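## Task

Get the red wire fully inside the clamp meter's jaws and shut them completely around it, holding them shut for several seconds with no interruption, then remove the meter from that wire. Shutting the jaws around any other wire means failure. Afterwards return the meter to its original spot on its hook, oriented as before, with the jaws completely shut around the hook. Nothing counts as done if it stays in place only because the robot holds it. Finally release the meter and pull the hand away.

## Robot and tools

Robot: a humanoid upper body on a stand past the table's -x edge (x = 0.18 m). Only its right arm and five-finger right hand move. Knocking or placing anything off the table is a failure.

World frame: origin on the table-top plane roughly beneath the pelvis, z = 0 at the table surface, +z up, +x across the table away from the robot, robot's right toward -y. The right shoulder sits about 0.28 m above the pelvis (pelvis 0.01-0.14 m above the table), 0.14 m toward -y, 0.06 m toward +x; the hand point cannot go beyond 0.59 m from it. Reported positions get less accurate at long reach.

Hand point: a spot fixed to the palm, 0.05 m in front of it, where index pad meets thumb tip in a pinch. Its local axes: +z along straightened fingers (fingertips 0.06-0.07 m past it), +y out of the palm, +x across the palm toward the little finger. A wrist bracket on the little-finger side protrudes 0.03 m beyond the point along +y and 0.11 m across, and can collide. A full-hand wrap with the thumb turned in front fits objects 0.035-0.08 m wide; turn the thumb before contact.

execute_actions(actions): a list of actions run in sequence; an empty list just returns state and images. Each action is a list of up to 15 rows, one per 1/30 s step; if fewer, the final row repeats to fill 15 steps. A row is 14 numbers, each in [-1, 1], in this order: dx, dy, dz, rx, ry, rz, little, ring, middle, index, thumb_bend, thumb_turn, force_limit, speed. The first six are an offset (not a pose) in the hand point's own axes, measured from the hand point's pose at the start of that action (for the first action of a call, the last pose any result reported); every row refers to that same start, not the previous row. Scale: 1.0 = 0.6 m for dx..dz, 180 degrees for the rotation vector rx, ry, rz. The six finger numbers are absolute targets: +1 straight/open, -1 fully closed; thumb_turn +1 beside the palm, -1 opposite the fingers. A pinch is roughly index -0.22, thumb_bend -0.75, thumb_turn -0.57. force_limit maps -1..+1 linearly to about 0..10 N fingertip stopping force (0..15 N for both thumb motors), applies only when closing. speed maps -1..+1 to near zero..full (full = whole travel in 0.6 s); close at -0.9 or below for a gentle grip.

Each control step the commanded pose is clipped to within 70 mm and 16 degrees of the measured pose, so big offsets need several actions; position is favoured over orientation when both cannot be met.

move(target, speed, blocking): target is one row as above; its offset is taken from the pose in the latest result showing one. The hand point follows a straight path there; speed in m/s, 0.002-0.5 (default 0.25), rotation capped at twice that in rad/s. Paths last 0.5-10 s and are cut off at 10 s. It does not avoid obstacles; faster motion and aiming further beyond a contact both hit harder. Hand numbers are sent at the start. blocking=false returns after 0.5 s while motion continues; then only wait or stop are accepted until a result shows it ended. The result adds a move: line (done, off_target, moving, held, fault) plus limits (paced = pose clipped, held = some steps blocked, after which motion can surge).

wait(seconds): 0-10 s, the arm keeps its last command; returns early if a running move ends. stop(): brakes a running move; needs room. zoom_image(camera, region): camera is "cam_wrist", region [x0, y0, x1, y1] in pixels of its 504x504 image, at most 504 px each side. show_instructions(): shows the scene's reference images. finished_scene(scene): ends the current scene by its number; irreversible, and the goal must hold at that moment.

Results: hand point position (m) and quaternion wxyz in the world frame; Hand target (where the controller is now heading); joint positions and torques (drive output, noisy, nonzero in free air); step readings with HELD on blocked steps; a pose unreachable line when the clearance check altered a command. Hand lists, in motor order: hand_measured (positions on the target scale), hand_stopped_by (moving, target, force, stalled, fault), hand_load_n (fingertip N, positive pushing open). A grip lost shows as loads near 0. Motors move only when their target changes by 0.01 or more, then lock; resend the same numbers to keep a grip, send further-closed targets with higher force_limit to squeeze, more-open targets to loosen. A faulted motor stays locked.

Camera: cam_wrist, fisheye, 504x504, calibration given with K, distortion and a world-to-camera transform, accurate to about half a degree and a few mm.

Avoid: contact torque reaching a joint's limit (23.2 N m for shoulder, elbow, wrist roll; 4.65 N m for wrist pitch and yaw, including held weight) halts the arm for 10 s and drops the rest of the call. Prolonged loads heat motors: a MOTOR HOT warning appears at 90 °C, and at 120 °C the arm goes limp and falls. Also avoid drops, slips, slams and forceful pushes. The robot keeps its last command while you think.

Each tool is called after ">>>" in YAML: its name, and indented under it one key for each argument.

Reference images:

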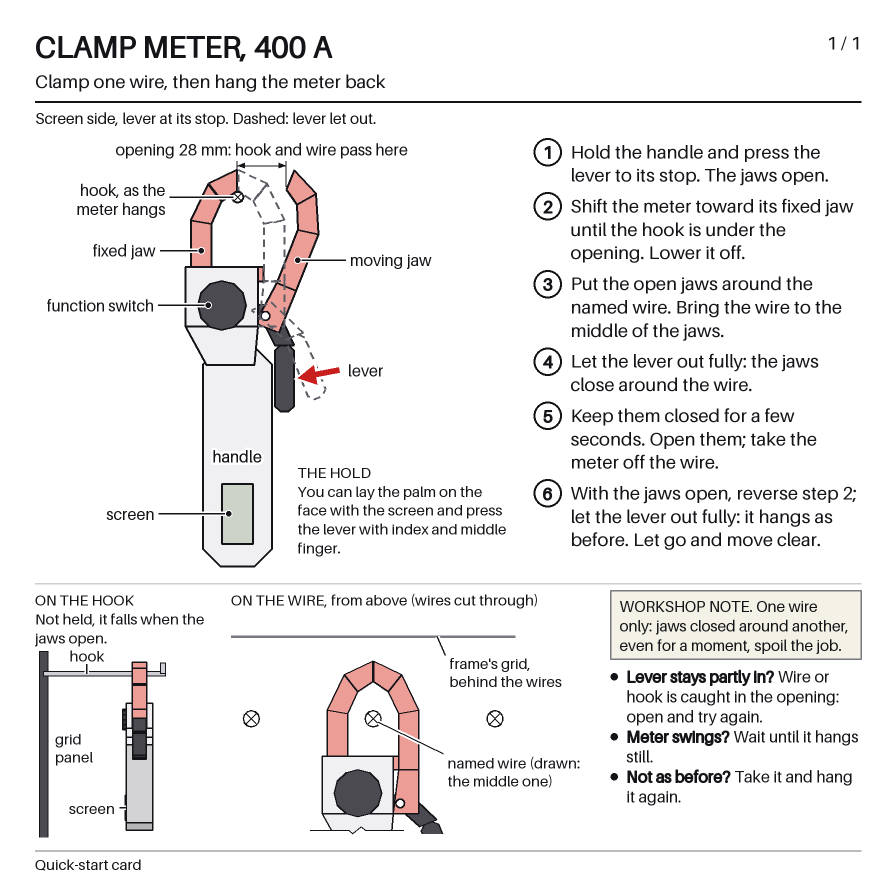

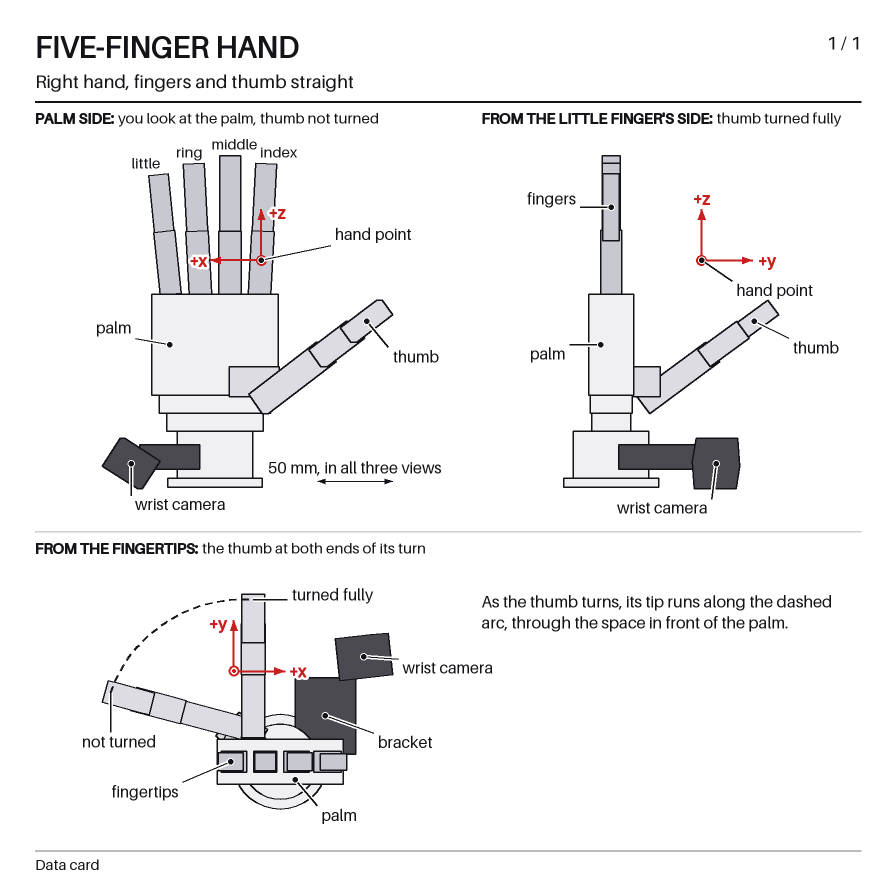

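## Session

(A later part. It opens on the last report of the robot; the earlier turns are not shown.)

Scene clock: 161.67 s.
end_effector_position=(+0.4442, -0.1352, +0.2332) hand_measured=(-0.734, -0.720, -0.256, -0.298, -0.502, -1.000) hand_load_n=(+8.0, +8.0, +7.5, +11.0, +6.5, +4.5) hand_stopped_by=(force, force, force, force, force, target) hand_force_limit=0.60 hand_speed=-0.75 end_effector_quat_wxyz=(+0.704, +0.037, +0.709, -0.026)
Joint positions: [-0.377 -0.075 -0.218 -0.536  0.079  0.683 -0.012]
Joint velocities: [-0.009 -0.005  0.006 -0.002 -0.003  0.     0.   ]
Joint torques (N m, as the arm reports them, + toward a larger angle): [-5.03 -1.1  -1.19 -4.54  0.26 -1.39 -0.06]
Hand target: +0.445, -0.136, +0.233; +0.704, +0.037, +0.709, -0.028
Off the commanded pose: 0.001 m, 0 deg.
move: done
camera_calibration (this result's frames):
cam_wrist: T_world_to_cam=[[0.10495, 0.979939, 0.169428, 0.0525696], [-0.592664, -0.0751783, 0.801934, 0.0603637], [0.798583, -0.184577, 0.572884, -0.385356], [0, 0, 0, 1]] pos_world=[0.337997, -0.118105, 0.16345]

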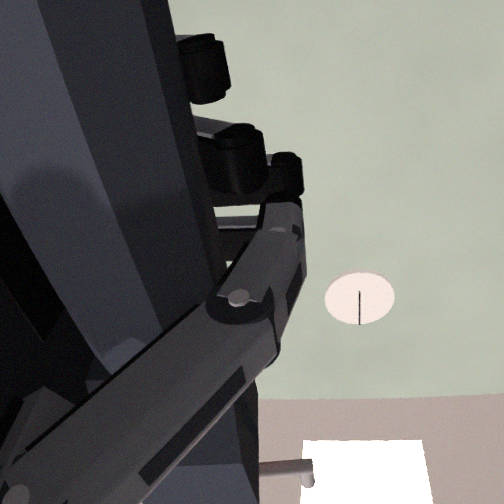

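>>> move:
  target: [0,0,0,0,0,0,-1,-0.95,0.5,0.5,-1,-1,0.6,-0.5]
  speed: 0.02

Scene clock: 163.47 s.
end_effector_position=(+0.4442, -0.1353, +0.2331) hand_measured=(-0.734, -0.720, +0.500, +0.500, -0.502, -1.000) hand_load_n=(+8.5, +8.5, +0.0, +0.0, +5.0, +5.0) hand_stopped_by=(force, force, target, target, force, target) hand_force_limit=0.60 hand_speed=-0.50 end_effector_quat_wxyz=(+0.704, +0.037, +0.709, -0.026)
Joint positions: [-0.377 -0.075 -0.218 -0.536  0.079  0.683 -0.012]
Joint velocities: [0.014 0.    0.002 0.008 0.    0.    0.   ]
Joint torques (N m, as the arm reports them, + toward a larger angle): [-5.1  -1.1  -0.94 -4.92 -0.08 -1.43 -0.03]
Hand target: +0.444, -0.135, +0.233; +0.704, +0.037, +0.709, -0.026
Off the commanded pose: 0.000 m, 0 deg.
move: done
camera_calibration (this result's frames):
cam_wrist: T_world_to_cam=[[0.105013, 0.97993, 0.169436, 0.0525624], [-0.592595, -0.0751636, 0.801986, 0.0603533], [0.798626, -0.184626, 0.572809, -0.385359], [0, 0, 0, 1]] pos_world=[0.338003, -0.118118, 0.163428]

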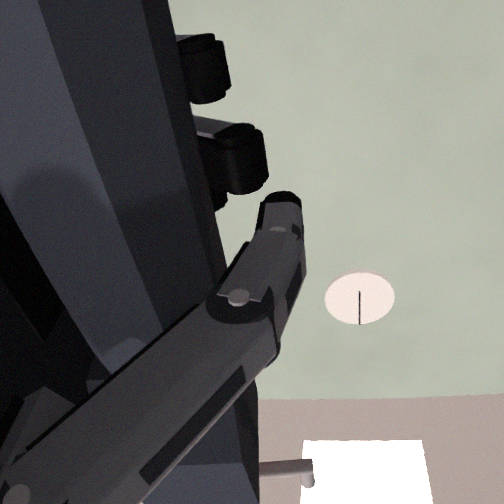

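>>> move:
  target: [0,0,0,0,0,0,-1,-0.95,0.0,0.5,-1,-1,-0.8,-0.75]
  speed: 0.02

Scene clock: 165.00 s.
end_effector_position=(+0.4442, -0.1353, +0.2331) hand_measured=(-0.734, -0.720, +0.198, +0.500, -0.502, -1.000) hand_load_n=(+8.5, +8.5, +2.0, +0.0, +5.0, +4.5) hand_stopped_by=(force, force, force, target, force, target) hand_force_limit=-0.80 hand_speed=-0.75 end_effector_quat_wxyz=(+0.704, +0.037, +0.709, -0.026)
Joint positions: [-0.377 -0.075 -0.218 -0.536  0.079  0.683 -0.012]
Joint velocities: [-0.037  0.002  0.006  0.003  0.017  0.     0.   ]
Joint torques (N m, as the arm reports them, + toward a larger angle): [-5.39 -0.44 -0.65 -4.37 -0.26 -1.42 -0.07]
Hand target: +0.444, -0.135, +0.233; +0.704, +0.037, +0.709, -0.026
Off the commanded pose: 0.000 m, 0 deg.
move: done
camera_calibration (this result's frames):
cam_wrist: T_world_to_cam=[[0.105013, 0.97993, 0.169436, 0.0525624], [-0.592595, -0.0751636, 0.801986, 0.0603533], [0.798626, -0.184626, 0.572809, -0.385359], [0, 0, 0, 1]] pos_world=[0.338003, -0.118118, 0.163428]

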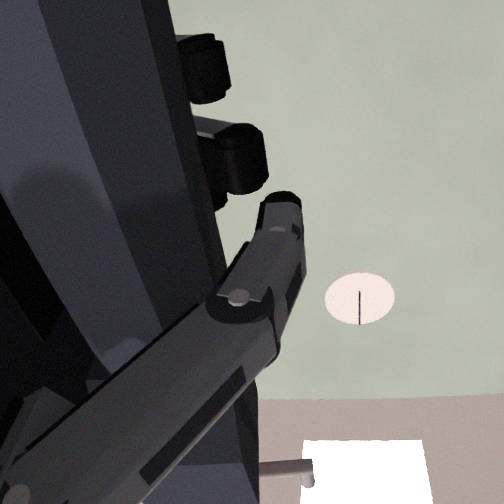

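>>> move:
  target: [0.0093,0,0,0,0,0,-1,-0.95,1,1,-1,-1,0.6,-0.2]
  speed: 0.01

>>> zoom_image:
  camera: "cam_wrist"
  region: [220, 404, 360, 504]

Scene clock: 166.53 s.
end_effector_position=(+0.4440, -0.1360, +0.2293) hand_measured=(-0.734, -0.720, +1.000, +1.000, -0.502, -1.000) hand_load_n=(+8.5, +8.5, +0.0, +0.0, +5.0, +5.0) hand_stopped_by=(force, force, target, target, force, target) hand_force_limit=0.60 hand_speed=-0.20 end_effector_quat_wxyz=(+0.706, +0.037, +0.707, -0.027)
Joint positions: [-0.362 -0.074 -0.214 -0.514  0.079  0.642 -0.011]
Joint velocities: [-0.002  0.005  0.006 -0.005 -0.002  0.     0.   ]
Joint torques (N m, as the arm reports them, + toward a larger angle): [-4.46 -0.79 -0.57 -4.2   0.27 -1.45 -0.1 ]
Hand target: +0.444, -0.135, +0.227; +0.704, +0.037, +0.709, -0.027
Off the commanded pose: 0.002 m, 0 deg.
move: done
camera_calibration (this result's frames):
cam_wrist: T_world_to_cam=[[0.105666, 0.97998, 0.168742, 0.0538021], [-0.596142, -0.0733892, 0.799518, 0.0656243], [0.795895, -0.185076, 0.576452, -0.382813], [0, 0, 0, 1]] pos_world=[0.338116, -0.118758, 0.159127]

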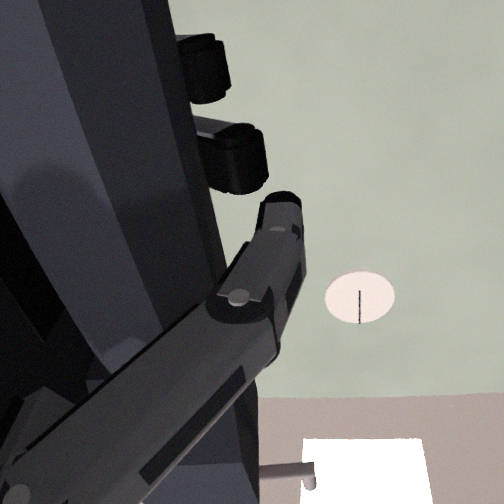

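Region (220, 404, 360, 504) of cam_wrist's 504x504 image, scaled by 3.600, with more detail than that image has; it fills the top 360 rows of this view, and the rest is white.

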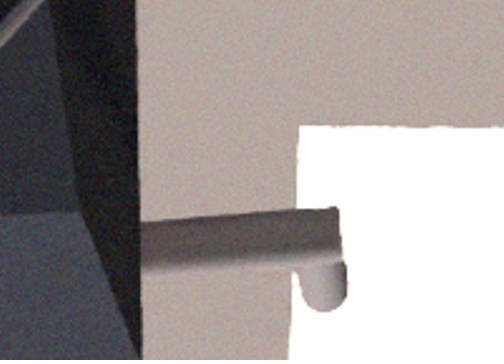

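>>> move:
  target: [0.0045,0,0,0,0.0015,0,-1,-0.95,1,1,-1,-1,0.6,-0.2]
  speed: 0.01

Scene clock: 167.53 s.
end_effector_position=(+0.4438, -0.1363, +0.2291) hand_measured=(-0.734, -0.720, +1.000, +1.000, -0.502, -1.000) hand_load_n=(+8.5, +8.5, +0.0, +0.0, +5.0, +5.0) hand_stopped_by=(force, force, target, target, force, target) hand_force_limit=0.60 hand_speed=-0.20 end_effector_quat_wxyz=(+0.706, +0.037, +0.706, -0.028)
Joint positions: [-0.359 -0.074 -0.214 -0.512  0.079  0.635 -0.011]
Joint velocities: [ 0.017 -0.009  0.    -0.011  0.011 -0.011  0.   ]
Joint torques (N m, as the arm reports them, + toward a larger angle): [-3.69 -0.98 -0.56 -3.1  -0.46 -0.92 -0.09]
Hand target: +0.444, -0.136, +0.227; +0.704, +0.037, +0.709, -0.027
Off the commanded pose: 0.003 m, 0 deg.
move: done
camera_calibration (this result's frames):
cam_wrist: T_world_to_cam=[[0.106042, 0.979969, 0.168572, 0.0540075], [-0.597683, -0.0726696, 0.798432, 0.066707], [0.794689, -0.18542, 0.578004, -0.382506], [0, 0, 0, 1]] pos_world=[0.338116, -0.119002, 0.158725]

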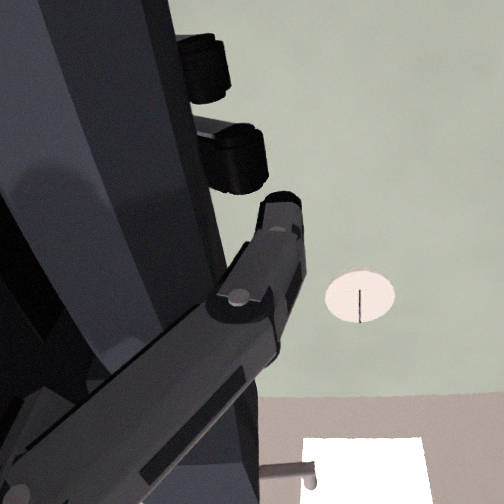

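>>> move:
  target: [0,0,0,0,0,0,1,1,1,1,1,-1,0.6,-0.4]
  speed: 0.01

Scene clock: 170.73 s.
end_effector_position=(+0.4438, -0.1364, +0.2292) hand_measured=(+1.000, +1.000, +1.000, +1.000, +1.000, -1.000) hand_load_n=(+0.0, +0.0, +0.0, +0.0, +0.0, +0.0) hand_stopped_by=(target, target, target, target, target, target) hand_force_limit=0.60 hand_speed=-0.40 end_effector_quat_wxyz=(+0.706, +0.037, +0.706, -0.028)
Joint positions: [-0.359 -0.074 -0.214 -0.512  0.079  0.635 -0.012]
Joint velocities: [ 0.018  0.006 -0.005 -0.002  0.005  0.     0.   ]
Joint torques (N m, as the arm reports them, + toward a larger angle): [-3.55 -1.11 -1.11 -3.84 -0.11 -1.12 -0.05]
Hand target: +0.444, -0.136, +0.229; +0.706, +0.037, +0.706, -0.028
Off the commanded pose: 0.000 m, 0 deg.
move: done
camera_calibration (this result's frames):
cam_wrist: T_world_to_cam=[[0.106239, 0.979951, 0.168552, 0.0540089], [-0.597929, -0.0724787, 0.798265, 0.0667919], [0.794477, -0.185589, 0.578241, -0.382496], [0, 0, 0, 1]] pos_world=[0.338083, -0.119072, 0.158754]

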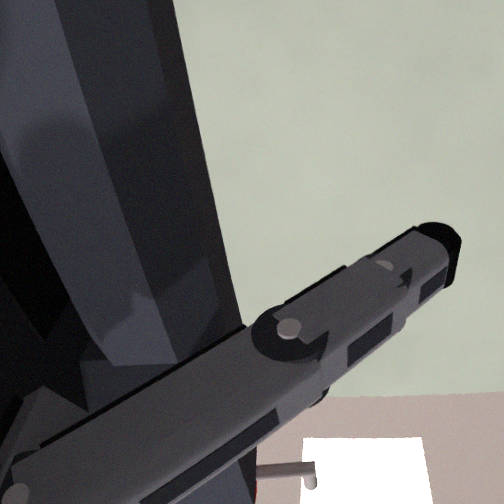

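>>> move:
  target: [0,-0.02,-0.05,0,0,0,1,1,1,1,1,-1,0.6,-0.4]
  speed: 0.05

Scene clock: 172.07 s.
end_effector_position=(+0.4132, -0.1453, +0.2291) hand_measured=(+1.000, +1.000, +1.000, +1.000, +1.000, -1.000) hand_load_n=(+0.0, +0.0, +0.0, +0.0, +0.0, +0.0) hand_stopped_by=(target, target, target, target, target, target) hand_force_limit=0.60 hand_speed=-0.40 end_effector_quat_wxyz=(+0.707, +0.036, +0.706, -0.030)
Joint positions: [-0.216 -0.074 -0.241 -0.673  0.11   0.662  0.024]
Joint velocities: [-0.011  0.003  0.003  0.002  0.011  0.     0.   ]
Joint torques (N m, as the arm reports them, + toward a larger angle): [-2.53 -0.65 -1.   -4.26  0.32 -0.82  0.  ]
Hand target: +0.413, -0.145, +0.229; +0.706, +0.037, +0.706, -0.028
Off the commanded pose: 0.001 m, 0 deg.
move: done
camera_calibration (this result's frames):
cam_wrist: T_world_to_cam=[[0.107803, 0.980753, 0.162792, 0.0667805], [-0.598476, -0.0667327, 0.798356, 0.0489876], [0.793854, -0.183492, 0.579764, -0.359609], [0, 0, 0, 1]] pos_world=[0.307596, -0.128211, 0.158507]

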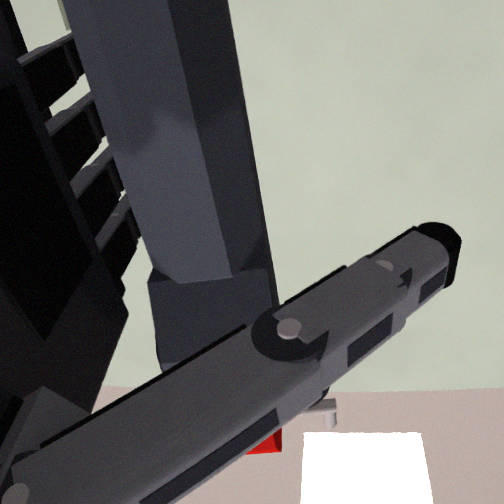

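>>> move:
  target: [0.06,-0.008,-0.18,0,0,0,1,1,1,1,1,-1,0.6,-0.4]
  speed: 0.12

Scene clock: 174.20 s.
end_effector_position=(+0.3036, -0.1373, +0.1917) hand_measured=(+1.000, +1.000, +1.000, +1.000, +1.000, -1.000) hand_load_n=(+0.0, +0.0, +0.0, +0.0, +0.0, +0.0) hand_stopped_by=(target, target, target, target, target, target) hand_force_limit=0.60 hand_speed=-0.40 end_effector_quat_wxyz=(+0.709, +0.011, +0.705, -0.014)
Joint positions: [ 0.48  -0.018 -0.139 -0.772  0.166  0.085  0.167]
Joint velocities: [ 0.008  0.002  0.003  0.034 -0.008 -0.057  0.   ]
Joint torques (N m, as the arm reports them, + toward a larger angle): [ 0.89 -0.1  -1.25 -3.24  0.04 -1.03  0.04]
Hand target: +0.303, -0.138, +0.192; +0.710, +0.013, +0.704, -0.012
Off the commanded pose: 0.003 m, 3 deg.
joint sent to its limit — the command would take joint 1 (shoulder pitch) past its upper limit and joint 2 (shoulder roll) past its upper limit, so those joints were sent only as far as their limits.
move: off_target
camera_calibration (this result's frames):
cam_wrist: T_world_to_cam=[[0.0506765, 0.987166, 0.151442, 0.0972771], [-0.597548, -0.0915302, 0.796592, 0.0104632], [0.80023, -0.130862, 0.585241, -0.245209], [0, 0, 0, 1]] pos_world=[0.197546, -0.127159, 0.120439]

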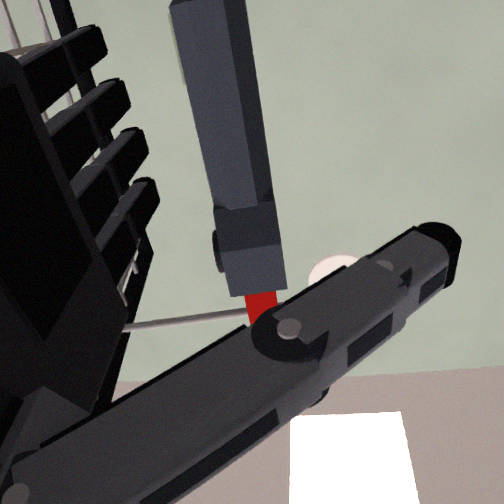

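>>> move:
  target: [0.03,0,0,0,0,0,-0.8,-0.8,-0.8,-0.8,1,1,0.0,0.6]
  speed: 0.05

Scene clock: 175.80 s.
end_effector_position=(+0.3029, -0.1383, +0.1738) hand_measured=(-0.800, -0.800, -0.800, -0.800, +1.000, +1.000) hand_load_n=(+0.0, +0.0, +0.0, +0.0, +0.0, +0.0) hand_stopped_by=(target, target, target, target, target, target) hand_force_limit=0.00 hand_speed=0.60 end_effector_quat_wxyz=(+0.709, +0.013, +0.705, -0.015)
Joint positions: [ 0.479 -0.017 -0.12  -0.646  0.154 -0.041  0.172]
Joint velocities: [-0.015 -0.005 -0.006 -0.005  0.011  0.     0.   ]
Joint torques (N m, as the arm reports them, + toward a larger angle): [ 0.55 -0.29 -0.84 -4.15 -0.06 -1.04 -0.04]
Hand target: +0.303, -0.137, +0.174; +0.709, +0.011, +0.705, -0.015
Off the commanded pose: 0.001 m, 0 deg.
move: done
camera_calibration (this result's frames):
cam_wrist: T_world_to_cam=[[0.0528871, 0.986923, 0.152272, 0.100126], [-0.596746, -0.0910289, 0.79725, 0.0239182], [0.800685, -0.133032, 0.584128, -0.234557], [0, 0, 0, 1]] pos_world=[0.196784, -0.127842, 0.102696]

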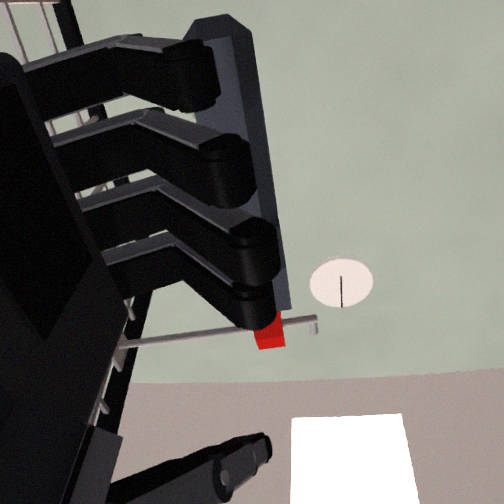

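>>> zoom_image:
  camera: "cam_wrist"
  region: [220, 280, 340, 370]

>>> wait:
  seconds: 2

Region (220, 280, 340, 370) of cam_wrist's 504x504 image, scaled by 4.200, with more detail than that image has; it fills the top 378 rows of this view, and the rest is white.

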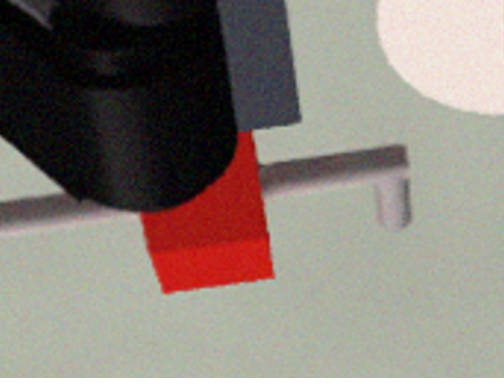

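Scene clock: 178.00 s.
end_effector_position=(+0.3029, -0.1383, +0.1738) hand_measured=(-0.800, -0.800, -0.800, -0.800, +1.000, +1.000) hand_load_n=(+0.0, +0.0, +0.0, +0.0, +0.0, +0.0) hand_stopped_by=(target, target, target, target, target, target) hand_force_limit=0.00 hand_speed=0.60 end_effector_quat_wxyz=(+0.709, +0.013, +0.705, -0.015)
Joint positions: [ 0.479 -0.017 -0.12  -0.646  0.154 -0.041  0.172]
Joint velocities: [-0.012 -0.012 -0.017  0.     0.014  0.     0.   ]
Joint torques (N m, as the arm reports them, + toward a larger angle): [ 0.8  -0.25 -0.79 -3.62  0.03 -0.99 -0.03]
Hand target: +0.303, -0.137, +0.174; +0.709, +0.011, +0.705, -0.015
Off the commanded pose: 0.001 m, 0 deg.
wait: 2.00 s; at rest from the start
camera_calibration (this result's frames):
cam_wrist: T_world_to_cam=[[0.0528992, 0.986921, 0.152278, 0.100125], [-0.596716, -0.0910317, 0.797273, 0.0239164], [0.800707, -0.133042, 0.584096, -0.234551], [0, 0, 0, 1]] pos_world=[0.196782, -0.127844, 0.102686]

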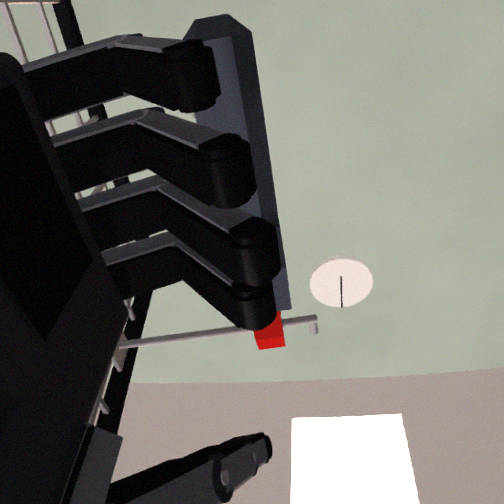

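>>> finished_scene:
  scene: 1

The scene is finished: the task was done.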